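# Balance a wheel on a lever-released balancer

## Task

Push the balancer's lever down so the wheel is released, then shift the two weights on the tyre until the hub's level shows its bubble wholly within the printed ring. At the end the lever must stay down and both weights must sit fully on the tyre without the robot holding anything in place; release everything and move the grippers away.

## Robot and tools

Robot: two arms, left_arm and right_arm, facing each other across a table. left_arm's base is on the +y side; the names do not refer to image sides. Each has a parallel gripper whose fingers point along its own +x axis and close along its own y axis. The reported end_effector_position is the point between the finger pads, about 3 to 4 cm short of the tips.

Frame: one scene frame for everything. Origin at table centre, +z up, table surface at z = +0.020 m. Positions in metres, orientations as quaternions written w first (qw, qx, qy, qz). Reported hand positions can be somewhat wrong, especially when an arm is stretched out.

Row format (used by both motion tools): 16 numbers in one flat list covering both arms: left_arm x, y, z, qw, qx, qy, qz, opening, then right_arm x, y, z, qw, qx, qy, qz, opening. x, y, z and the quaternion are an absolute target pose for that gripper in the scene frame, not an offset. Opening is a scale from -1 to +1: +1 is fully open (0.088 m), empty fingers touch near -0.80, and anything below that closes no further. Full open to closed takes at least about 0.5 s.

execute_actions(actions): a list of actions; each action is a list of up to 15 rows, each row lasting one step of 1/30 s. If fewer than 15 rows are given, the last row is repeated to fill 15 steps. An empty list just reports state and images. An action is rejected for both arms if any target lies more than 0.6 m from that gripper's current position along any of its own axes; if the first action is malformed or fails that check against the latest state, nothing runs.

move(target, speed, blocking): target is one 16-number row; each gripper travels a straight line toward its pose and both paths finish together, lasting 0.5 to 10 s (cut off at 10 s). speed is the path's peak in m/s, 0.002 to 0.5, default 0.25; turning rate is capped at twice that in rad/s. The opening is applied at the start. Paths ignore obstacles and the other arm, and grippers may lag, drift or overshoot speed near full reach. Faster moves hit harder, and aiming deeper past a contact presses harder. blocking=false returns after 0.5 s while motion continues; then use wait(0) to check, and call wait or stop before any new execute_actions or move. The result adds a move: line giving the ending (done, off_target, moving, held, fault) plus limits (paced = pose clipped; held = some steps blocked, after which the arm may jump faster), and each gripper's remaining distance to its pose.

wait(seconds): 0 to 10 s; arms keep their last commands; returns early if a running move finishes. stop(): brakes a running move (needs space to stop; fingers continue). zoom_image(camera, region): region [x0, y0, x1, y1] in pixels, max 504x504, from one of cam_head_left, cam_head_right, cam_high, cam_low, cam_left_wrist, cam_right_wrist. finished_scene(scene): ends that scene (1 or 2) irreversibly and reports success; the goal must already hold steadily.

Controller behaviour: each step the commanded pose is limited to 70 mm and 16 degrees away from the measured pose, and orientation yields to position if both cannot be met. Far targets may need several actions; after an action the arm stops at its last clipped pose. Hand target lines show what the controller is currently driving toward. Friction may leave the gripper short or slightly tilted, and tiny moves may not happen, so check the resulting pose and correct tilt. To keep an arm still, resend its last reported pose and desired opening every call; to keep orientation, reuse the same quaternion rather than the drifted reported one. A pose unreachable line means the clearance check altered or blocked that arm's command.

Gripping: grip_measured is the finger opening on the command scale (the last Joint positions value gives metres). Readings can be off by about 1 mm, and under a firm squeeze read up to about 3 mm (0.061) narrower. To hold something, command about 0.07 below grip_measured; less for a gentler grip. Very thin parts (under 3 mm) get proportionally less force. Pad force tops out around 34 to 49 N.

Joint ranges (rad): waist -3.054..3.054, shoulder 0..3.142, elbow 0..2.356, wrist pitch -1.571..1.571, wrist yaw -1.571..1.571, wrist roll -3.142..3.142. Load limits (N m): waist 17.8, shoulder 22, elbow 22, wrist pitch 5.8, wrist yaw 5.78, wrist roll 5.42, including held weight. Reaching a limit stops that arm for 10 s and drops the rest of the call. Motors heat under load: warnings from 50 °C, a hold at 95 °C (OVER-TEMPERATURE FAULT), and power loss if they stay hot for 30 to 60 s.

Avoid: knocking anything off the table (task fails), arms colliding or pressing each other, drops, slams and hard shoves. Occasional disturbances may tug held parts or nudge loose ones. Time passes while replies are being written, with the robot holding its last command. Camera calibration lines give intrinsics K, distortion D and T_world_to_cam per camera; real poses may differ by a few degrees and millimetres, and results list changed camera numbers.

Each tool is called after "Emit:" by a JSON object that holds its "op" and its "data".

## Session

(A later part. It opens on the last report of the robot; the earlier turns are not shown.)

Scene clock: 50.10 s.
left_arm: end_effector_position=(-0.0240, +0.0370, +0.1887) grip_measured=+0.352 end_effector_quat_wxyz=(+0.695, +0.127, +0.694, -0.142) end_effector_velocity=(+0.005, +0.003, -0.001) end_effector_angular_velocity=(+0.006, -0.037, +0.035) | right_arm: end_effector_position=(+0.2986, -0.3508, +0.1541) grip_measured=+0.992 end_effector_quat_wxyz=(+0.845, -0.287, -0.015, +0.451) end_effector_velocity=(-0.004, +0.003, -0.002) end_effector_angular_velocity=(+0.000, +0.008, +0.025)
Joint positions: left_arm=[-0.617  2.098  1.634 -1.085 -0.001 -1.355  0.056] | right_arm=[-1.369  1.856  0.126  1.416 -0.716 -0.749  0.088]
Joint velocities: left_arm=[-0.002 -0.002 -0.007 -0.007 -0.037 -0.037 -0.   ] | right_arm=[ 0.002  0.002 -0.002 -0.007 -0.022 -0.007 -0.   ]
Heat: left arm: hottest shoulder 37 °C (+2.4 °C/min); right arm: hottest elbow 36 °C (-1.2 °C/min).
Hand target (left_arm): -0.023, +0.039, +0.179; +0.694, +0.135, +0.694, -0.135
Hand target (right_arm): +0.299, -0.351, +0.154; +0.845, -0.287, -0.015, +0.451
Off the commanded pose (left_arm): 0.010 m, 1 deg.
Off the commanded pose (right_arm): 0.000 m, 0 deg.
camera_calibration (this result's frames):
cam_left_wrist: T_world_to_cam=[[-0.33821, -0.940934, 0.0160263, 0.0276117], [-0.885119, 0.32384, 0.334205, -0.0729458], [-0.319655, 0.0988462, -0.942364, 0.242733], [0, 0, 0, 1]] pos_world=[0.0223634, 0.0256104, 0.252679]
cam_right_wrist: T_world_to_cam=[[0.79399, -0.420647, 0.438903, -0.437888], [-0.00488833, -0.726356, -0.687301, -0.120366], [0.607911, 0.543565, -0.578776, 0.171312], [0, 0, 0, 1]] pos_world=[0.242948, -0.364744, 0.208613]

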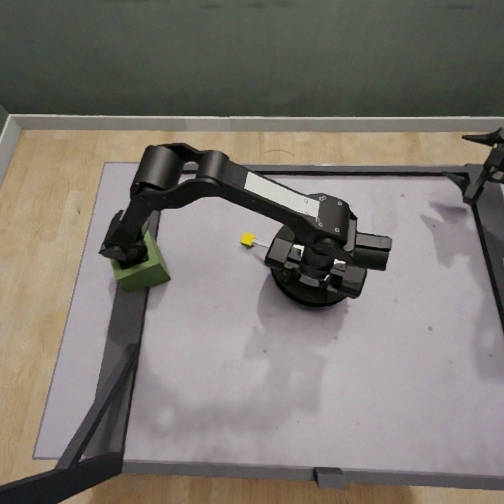

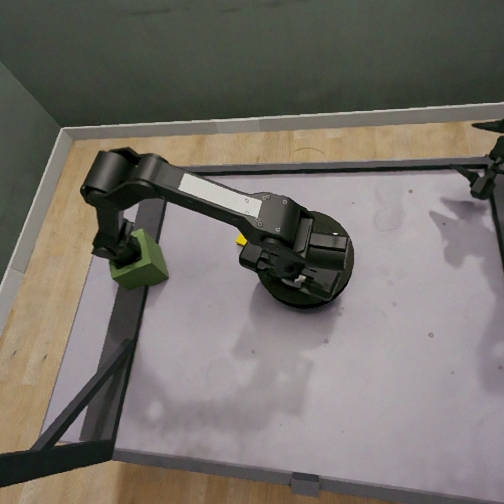

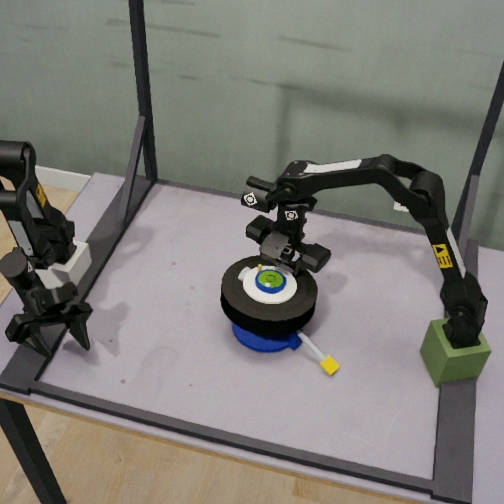

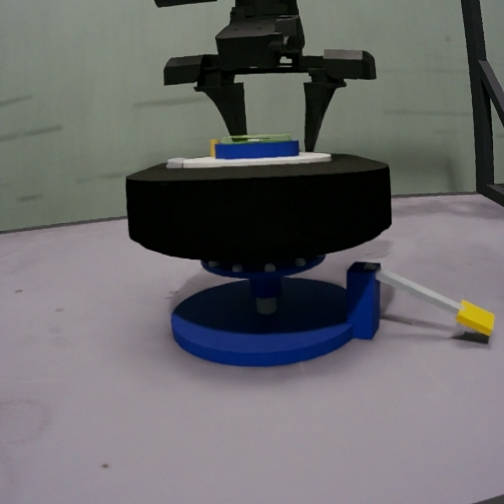

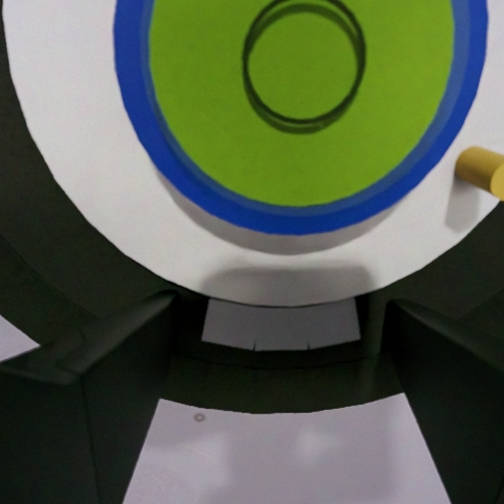

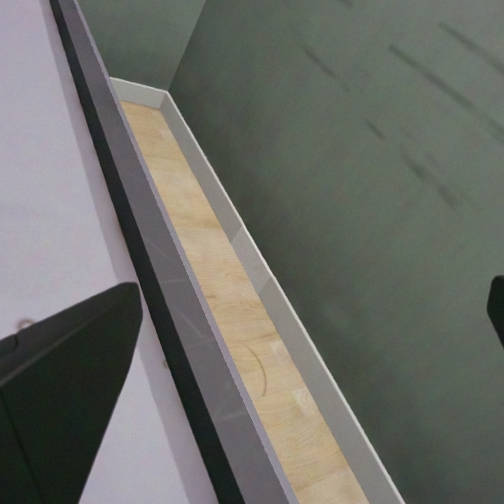

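Emit:
{"op": "execute_actions", "data": {"actions": [[[-0.023,0.039,0.181,0.694,0.135,0.694,-0.135,0.1,0.2986,-0.3508,0.1541,0.845,-0.287,-0.015,0.451,1]],[[-0.023,0.039,0.181,0.694,0.135,0.694,-0.135,-0.02,0.2986,-0.3508,0.1541,0.845,-0.287,-0.015,0.451,1]],[[-0.024,0.036,0.2,0.694,0.135,0.694,-0.135,-0.02,0.2986,-0.3508,0.1541,0.845,-0.287,-0.015,0.451,1]],[[-0.024,0.036,0.22,0.694,0.135,0.694,-0.135,-0.02,0.2986,-0.3508,0.1541,0.845,-0.287,-0.015,0.451,1]],[[-0.022,0.04,0.245,0.694,0.135,0.694,-0.135,-0.02,0.2986,-0.3508,0.1541,0.845,-0.287,-0.015,0.451,1]]]}}

Emit:
{"op": "wait", "data": {"seconds": 4}}

Scene clock: 61.33 s.
left_arm: end_effector_position=(-0.0234, +0.0418, +0.2382) grip_measured=-0.006 end_effector_quat_wxyz=(+0.693, +0.141, +0.695, -0.128) end_effector_velocity=(-0.004, -0.000, +0.006) end_effector_angular_velocity=(-0.011, +0.009, +0.000) | right_arm: end_effector_position=(+0.2986, -0.3508, +0.1541) grip_measured=+0.992 end_effector_quat_wxyz=(+0.845, -0.287, -0.015, +0.451) end_effector_velocity=(-0.000, +0.000, -0.001) end_effector_angular_velocity=(-0.003, +0.002, +0.006)
Joint positions: left_arm=[-0.616  2.088  1.817 -1.318  0.003 -1.354  0.039] | right_arm=[-1.369  1.856  0.126  1.416 -0.716 -0.749  0.088]
Joint velocities: left_arm=[-0.007 -0.007  0.012 -0.007  0.007 -0.007 -0.   ] | right_arm=[-0.002  0.002  0.002 -0.007 -0.007 -0.007  0.   ]
Heat: left arm: hottest shoulder 39 °C (+4.1 °C/min); right arm: hottest elbow 36 °C (-1.0 °C/min).
Hand target (left_arm): -0.022, +0.040, +0.245; +0.694, +0.135, +0.694, -0.135
Hand target (right_arm): +0.299, -0.351, +0.154; +0.845, -0.287, -0.015, +0.451
Off the commanded pose (left_arm): 0.007 m, 1 deg.
Off the commanded pose (right_arm): 0.000 m, 0 deg.
camera_calibration (this result's frames):
cam_left_wrist: T_world_to_cam=[[-0.33928, -0.94041, -0.0227727, 0.0407245], [-0.885858, 0.311268, 0.344046, -0.0923573], [-0.316456, 0.136901, -0.938676, 0.286712], [0, 0, 0, 1]] pos_world=[0.0227333, 0.0277943, 0.301832]
cam_right_wrist: T_world_to_cam=[[0.79399, -0.420647, 0.438903, -0.437888], [-0.00488833, -0.726356, -0.687301, -0.120366], [0.607911, 0.543565, -0.578776, 0.171312], [0, 0, 0, 1]] pos_world=[0.242948, -0.364744, 0.208613]

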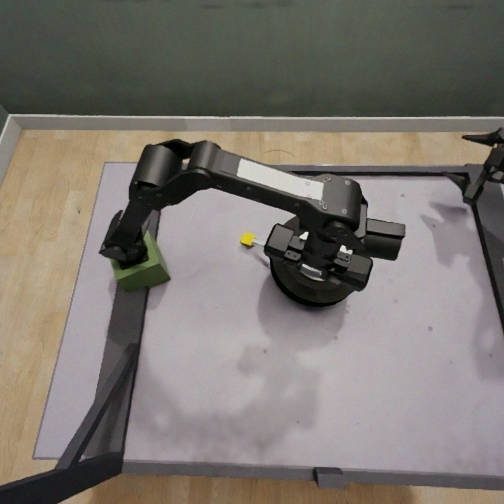

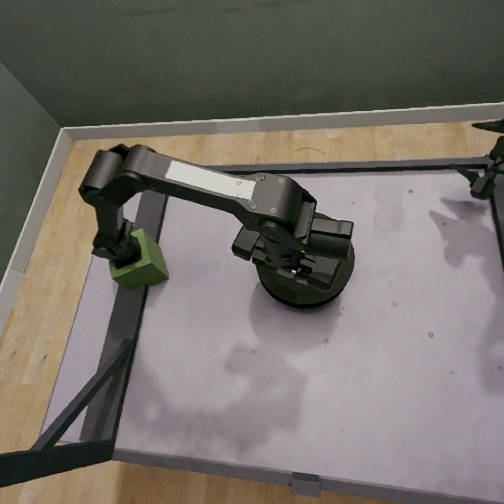

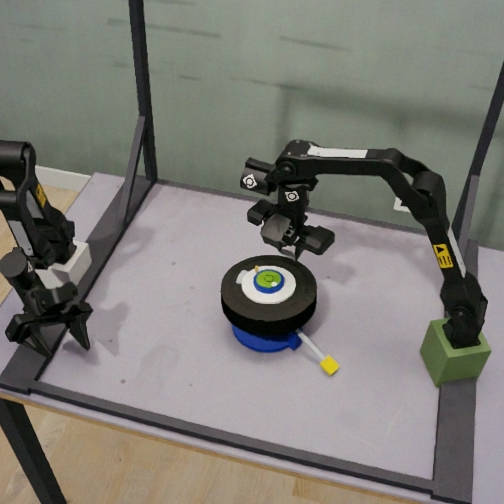

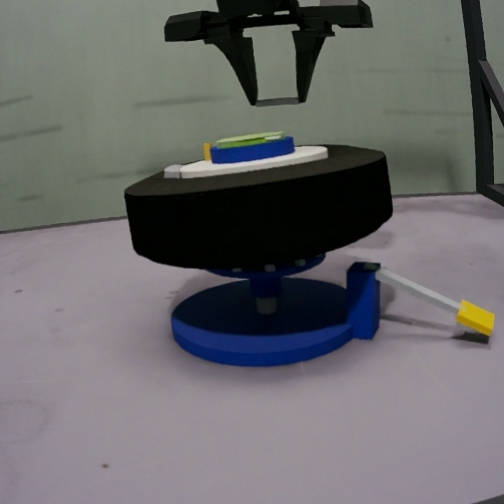

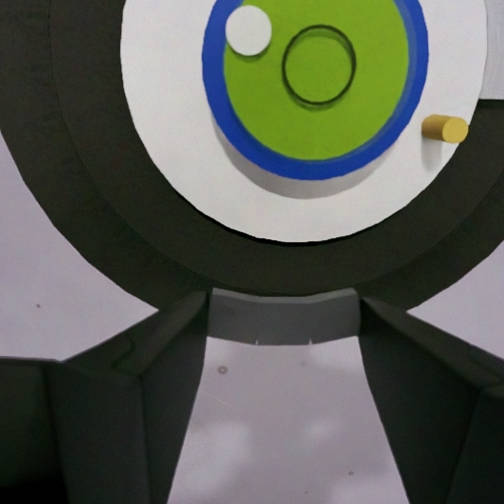

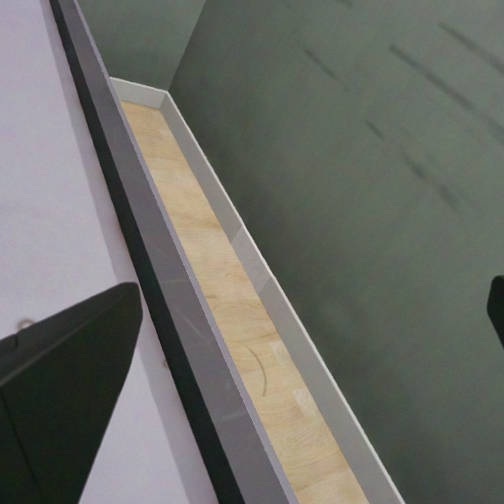

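Scene clock: 65.33 s.
left_arm: end_effector_position=(-0.0234, +0.0419, +0.2384) grip_measured=-0.006 end_effector_quat_wxyz=(+0.693, +0.141, +0.695, -0.128) end_effector_velocity=(+0.003, +0.003, -0.001) end_effector_angular_velocity=(+0.008, -0.023, -0.025) | right_arm: end_effector_position=(+0.2986, -0.3508, +0.1541) grip_measured=+0.992 end_effector_quat_wxyz=(+0.845, -0.287, -0.015, +0.451) end_effector_velocity=(-0.004, +0.003, -0.000) end_effector_angular_velocity=(-0.008, -0.009, +0.028)
Joint positions: left_arm=[-0.616  2.088  1.817 -1.319  0.003 -1.354  0.039] | right_arm=[-1.369  1.856  0.126  1.416 -0.716 -0.749  0.088]
Joint velocities: left_arm=[-0.002 -0.002 -0.007 -0.007 -0.022  0.022  0.   ] | right_arm=[ 0.002 -0.002 -0.002 -0.007 -0.022 -0.022  0.   ]
Heat: left arm: hottest shoulder 40 °C (+5.1 °C/min); right arm: hottest elbow 36 °C (-1.0 °C/min).
Hand target (left_arm): -0.022, +0.040, +0.245; +0.694, +0.135, +0.694, -0.135
Hand target (right_arm): +0.299, -0.351, +0.154; +0.845, -0.287, -0.015, +0.451
Off the commanded pose (left_arm): 0.007 m, 1 deg.
Off the commanded pose (right_arm): 0.000 m, 0 deg.
wait: 4.00 s; at rest by 0.17 s
camera_calibration (this result's frames):
cam_left_wrist: T_world_to_cam=[[-0.339279, -0.940401, -0.0231479, 0.0408941], [-0.88588, 0.311138, 0.344108, -0.0924461], [-0.316397, 0.137255, -0.938645, 0.286867], [0, 0, 0, 1]] pos_world=[0.0227421, 0.0278466, 0.302024]
cam_right_wrist: T_world_to_cam=[[0.79399, -0.420647, 0.438903, -0.437888], [-0.00488833, -0.726356, -0.687301, -0.120366], [0.607911, 0.543565, -0.578776, 0.171312], [0, 0, 0, 1]] pos_world=[0.242948, -0.364744, 0.208613]

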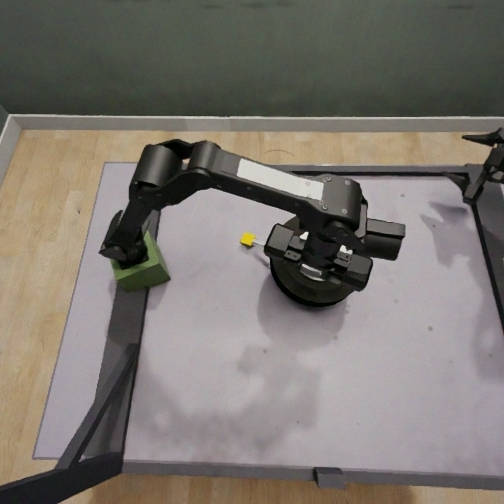

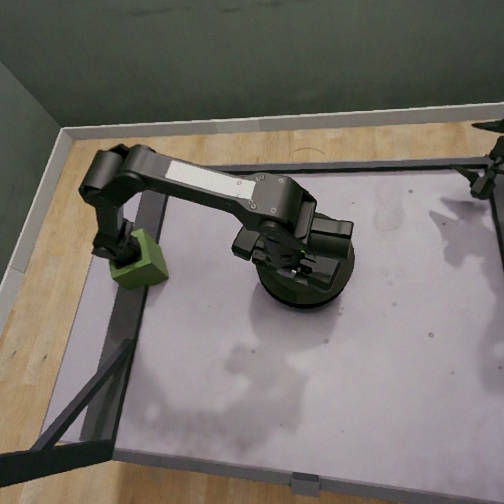

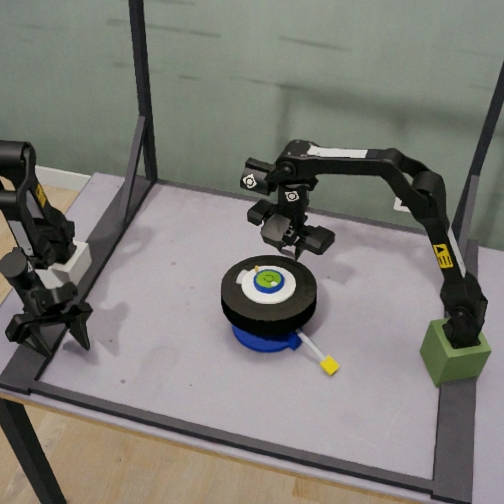

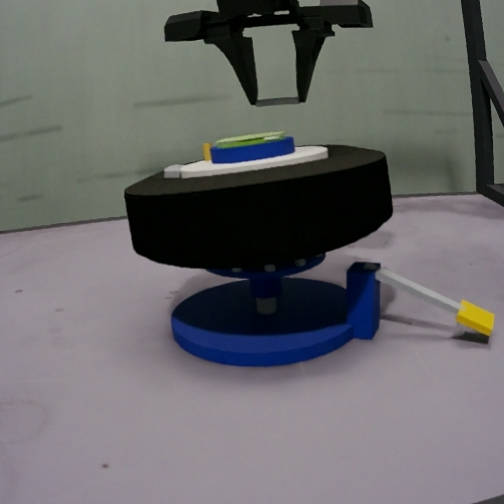

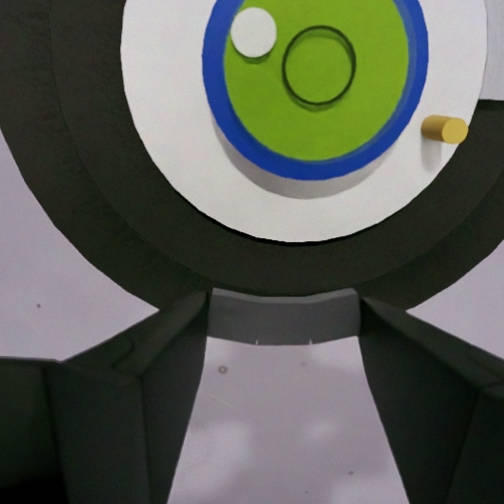

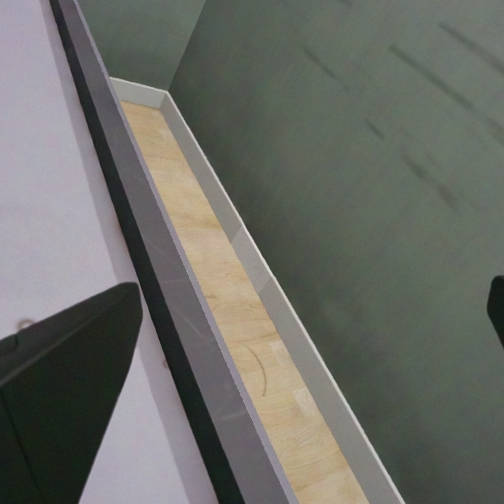

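Emit:
{"op": "move", "data": {"target": [0.093,0.066,0.245,0.248,0.662,0.248,-0.662,-0.03,0.2986,-0.3508,0.1541,0.845,-0.287,-0.015,0.451,1], "speed": 0.2}}

Emit:
{"op": "move", "data": {"target": [0.093,0.066,0.2,0.248,0.662,0.248,-0.662,-0.03,0.2986,-0.3508,0.1541,0.845,-0.287,-0.015,0.451,1], "speed": 0.04}}

Scene clock: 87.50 s.
left_arm: end_effector_position=(+0.0919, +0.0634, +0.2420) grip_measured=-0.013 end_effector_quat_wxyz=(+0.246, +0.662, +0.252, -0.662) end_effector_velocity=(-0.000, +0.002, +0.002) end_effector_angular_velocity=(+0.003, -0.007, -0.010) | right_arm: end_effector_position=(+0.2986, -0.3508, +0.1541) grip_measured=+0.992 end_effector_quat_wxyz=(+0.845, -0.287, -0.015, +0.451) end_effector_velocity=(-0.001, -0.000, -0.001) end_effector_angular_velocity=(-0.012, -0.009, +0.010)
Joint positions: left_arm=[-0.318  1.979  1.672 -1.272  0.001  0.983  0.038] | right_arm=[-1.369  1.856  0.126  1.416 -0.716 -0.749  0.088]
Joint velocities: left_arm=[-0.002 -0.007 -0.002 -0.007 -0.007  0.007 -0.   ] | right_arm=[-0.002 -0.002 -0.002 -0.007 -0.007 -0.022 -0.   ]
Heat: left arm: hottest shoulder 46 °C (+10.0 °C/min); right arm: hottest elbow 36 °C (+0.0 °C/min).
Hand target (left_arm): +0.092, +0.065, +0.245; +0.248, +0.660, +0.249, -0.664
Hand target (right_arm): +0.299, -0.351, +0.154; +0.845, -0.287, -0.015, +0.451
Off the commanded pose (left_arm): 0.004 m, 0 deg.
Off the commanded pose (right_arm): 0.000 m, 0 deg.
move: done
camera_calibration (this result's frames):
cam_left_wrist: T_world_to_cam=[[-0.68632, 0.727296, 0.00252168, 0.0202962], [0.684054, 0.644328, 0.341923, -0.163151], [0.247055, 0.236394, -0.939724, 0.265939], [0, 0, 0, 1]] pos_world=[0.0598323, 0.0274953, 0.305643]
cam_right_wrist: T_world_to_cam=[[0.79399, -0.420647, 0.438903, -0.437888], [-0.00488833, -0.726356, -0.687301, -0.120366], [0.607911, 0.543565, -0.578776, 0.171312], [0, 0, 0, 1]] pos_world=[0.242948, -0.364744, 0.208613]

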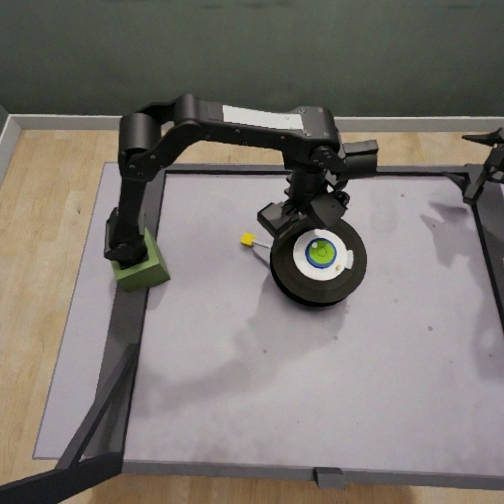

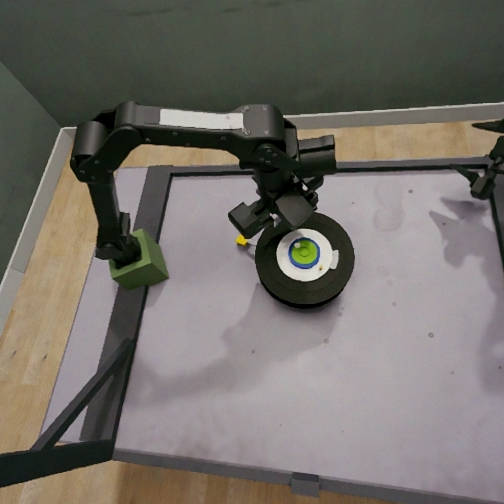

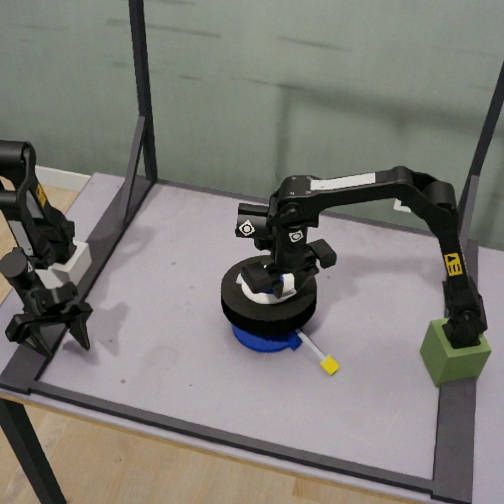

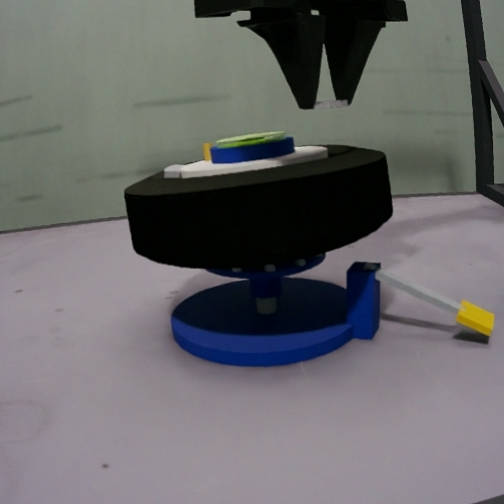

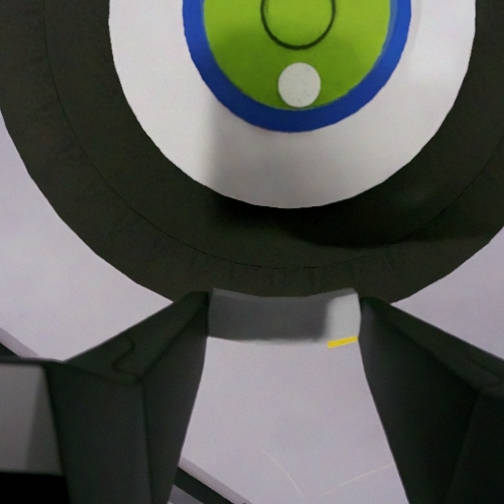

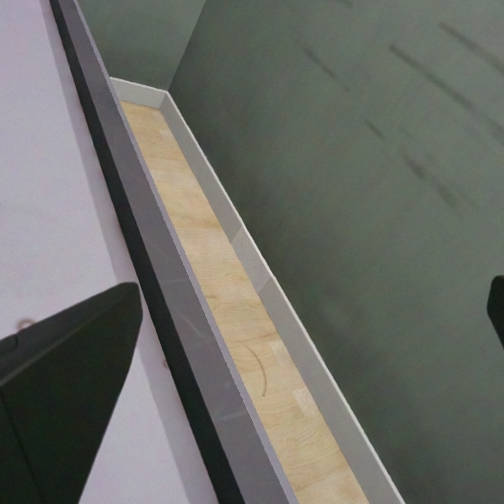

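Scene clock: 88.87 s.
left_arm: end_effector_position=(+0.0918, +0.0643, +0.2047) grip_measured=-0.013 end_effector_quat_wxyz=(+0.252, +0.661, +0.244, -0.664) end_effector_velocity=(+0.002, -0.003, -0.001) end_effector_angular_velocity=(-0.016, -0.009, +0.010) | right_arm: end_effector_position=(+0.2986, -0.3508, +0.1541) grip_measured=+0.992 end_effector_quat_wxyz=(+0.845, -0.287, -0.015, +0.451) end_effector_velocity=(+0.000, -0.002, -0.001) end_effector_angular_velocity=(+0.001, +0.012, -0.011)
Joint positions: left_arm=[-0.318  1.979  1.522 -1.102  0.001  0.985  0.038] | right_arm=[-1.369  1.856  0.126  1.416 -0.716 -0.749  0.088]
Joint velocities: left_arm=[ 0.002 -0.002 -0.007  0.022 -0.007 -0.007 -0.   ] | right_arm=[-0.002 -0.002 -0.002 -0.007  0.007  0.007  0.   ]
Heat: left arm: hottest shoulder 46 °C (+10.1 °C/min); right arm: hottest elbow 36 °C (+0.0 °C/min).
Hand target (left_arm): +0.093, +0.067, +0.200; +0.248, +0.662, +0.248, -0.662
Hand target (right_arm): +0.299, -0.351, +0.154; +0.845, -0.287, -0.015, +0.451
Off the commanded pose (left_arm): 0.005 m, 1 deg.
Off the commanded pose (right_arm): 0.000 m, 0 deg.
move: done
camera_calibration (this result's frames):
cam_left_wrist: T_world_to_cam=[[-0.685194, 0.728228, -0.0138907, 0.0228493], [0.684146, 0.650027, 0.33077, -0.148989], [0.249906, 0.217138, -0.943609, 0.232477], [0, 0, 0, 1]] pos_world=[0.0594891, 0.0297274, 0.268966]
cam_right_wrist: T_world_to_cam=[[0.79399, -0.420647, 0.438903, -0.437888], [-0.00488833, -0.726356, -0.687301, -0.120366], [0.607911, 0.543565, -0.578776, 0.171312], [0, 0, 0, 1]] pos_world=[0.242948, -0.364744, 0.208613]

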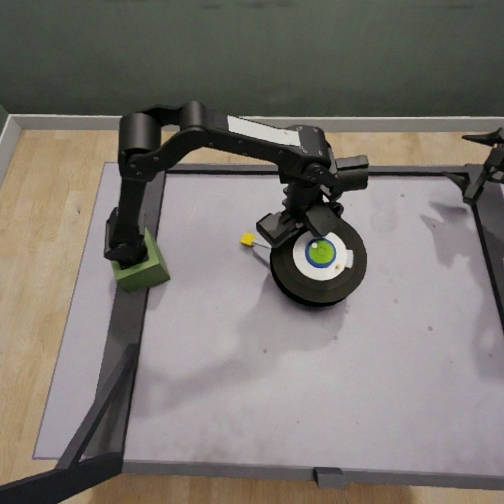

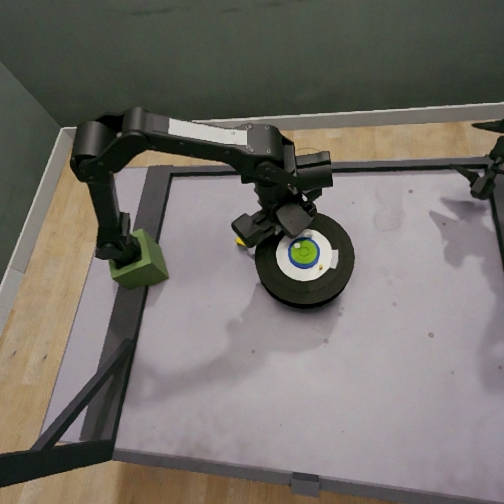

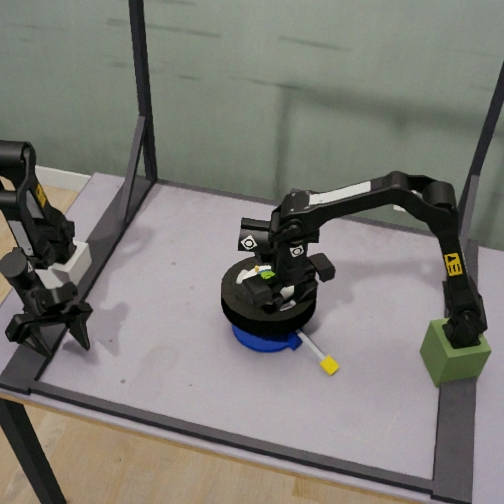

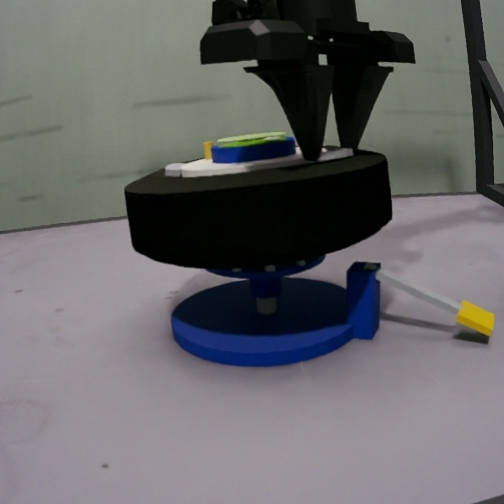

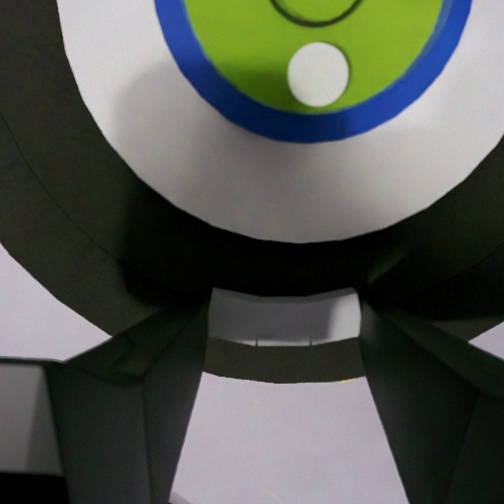

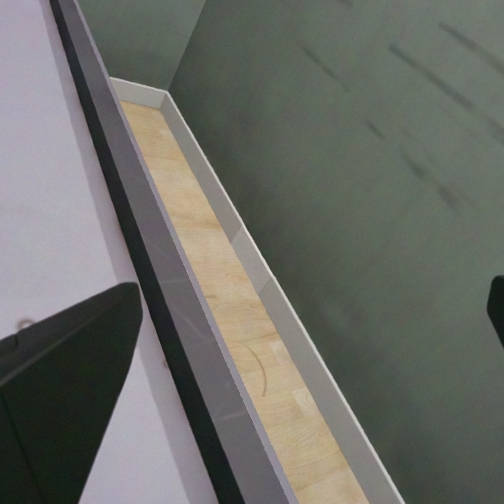

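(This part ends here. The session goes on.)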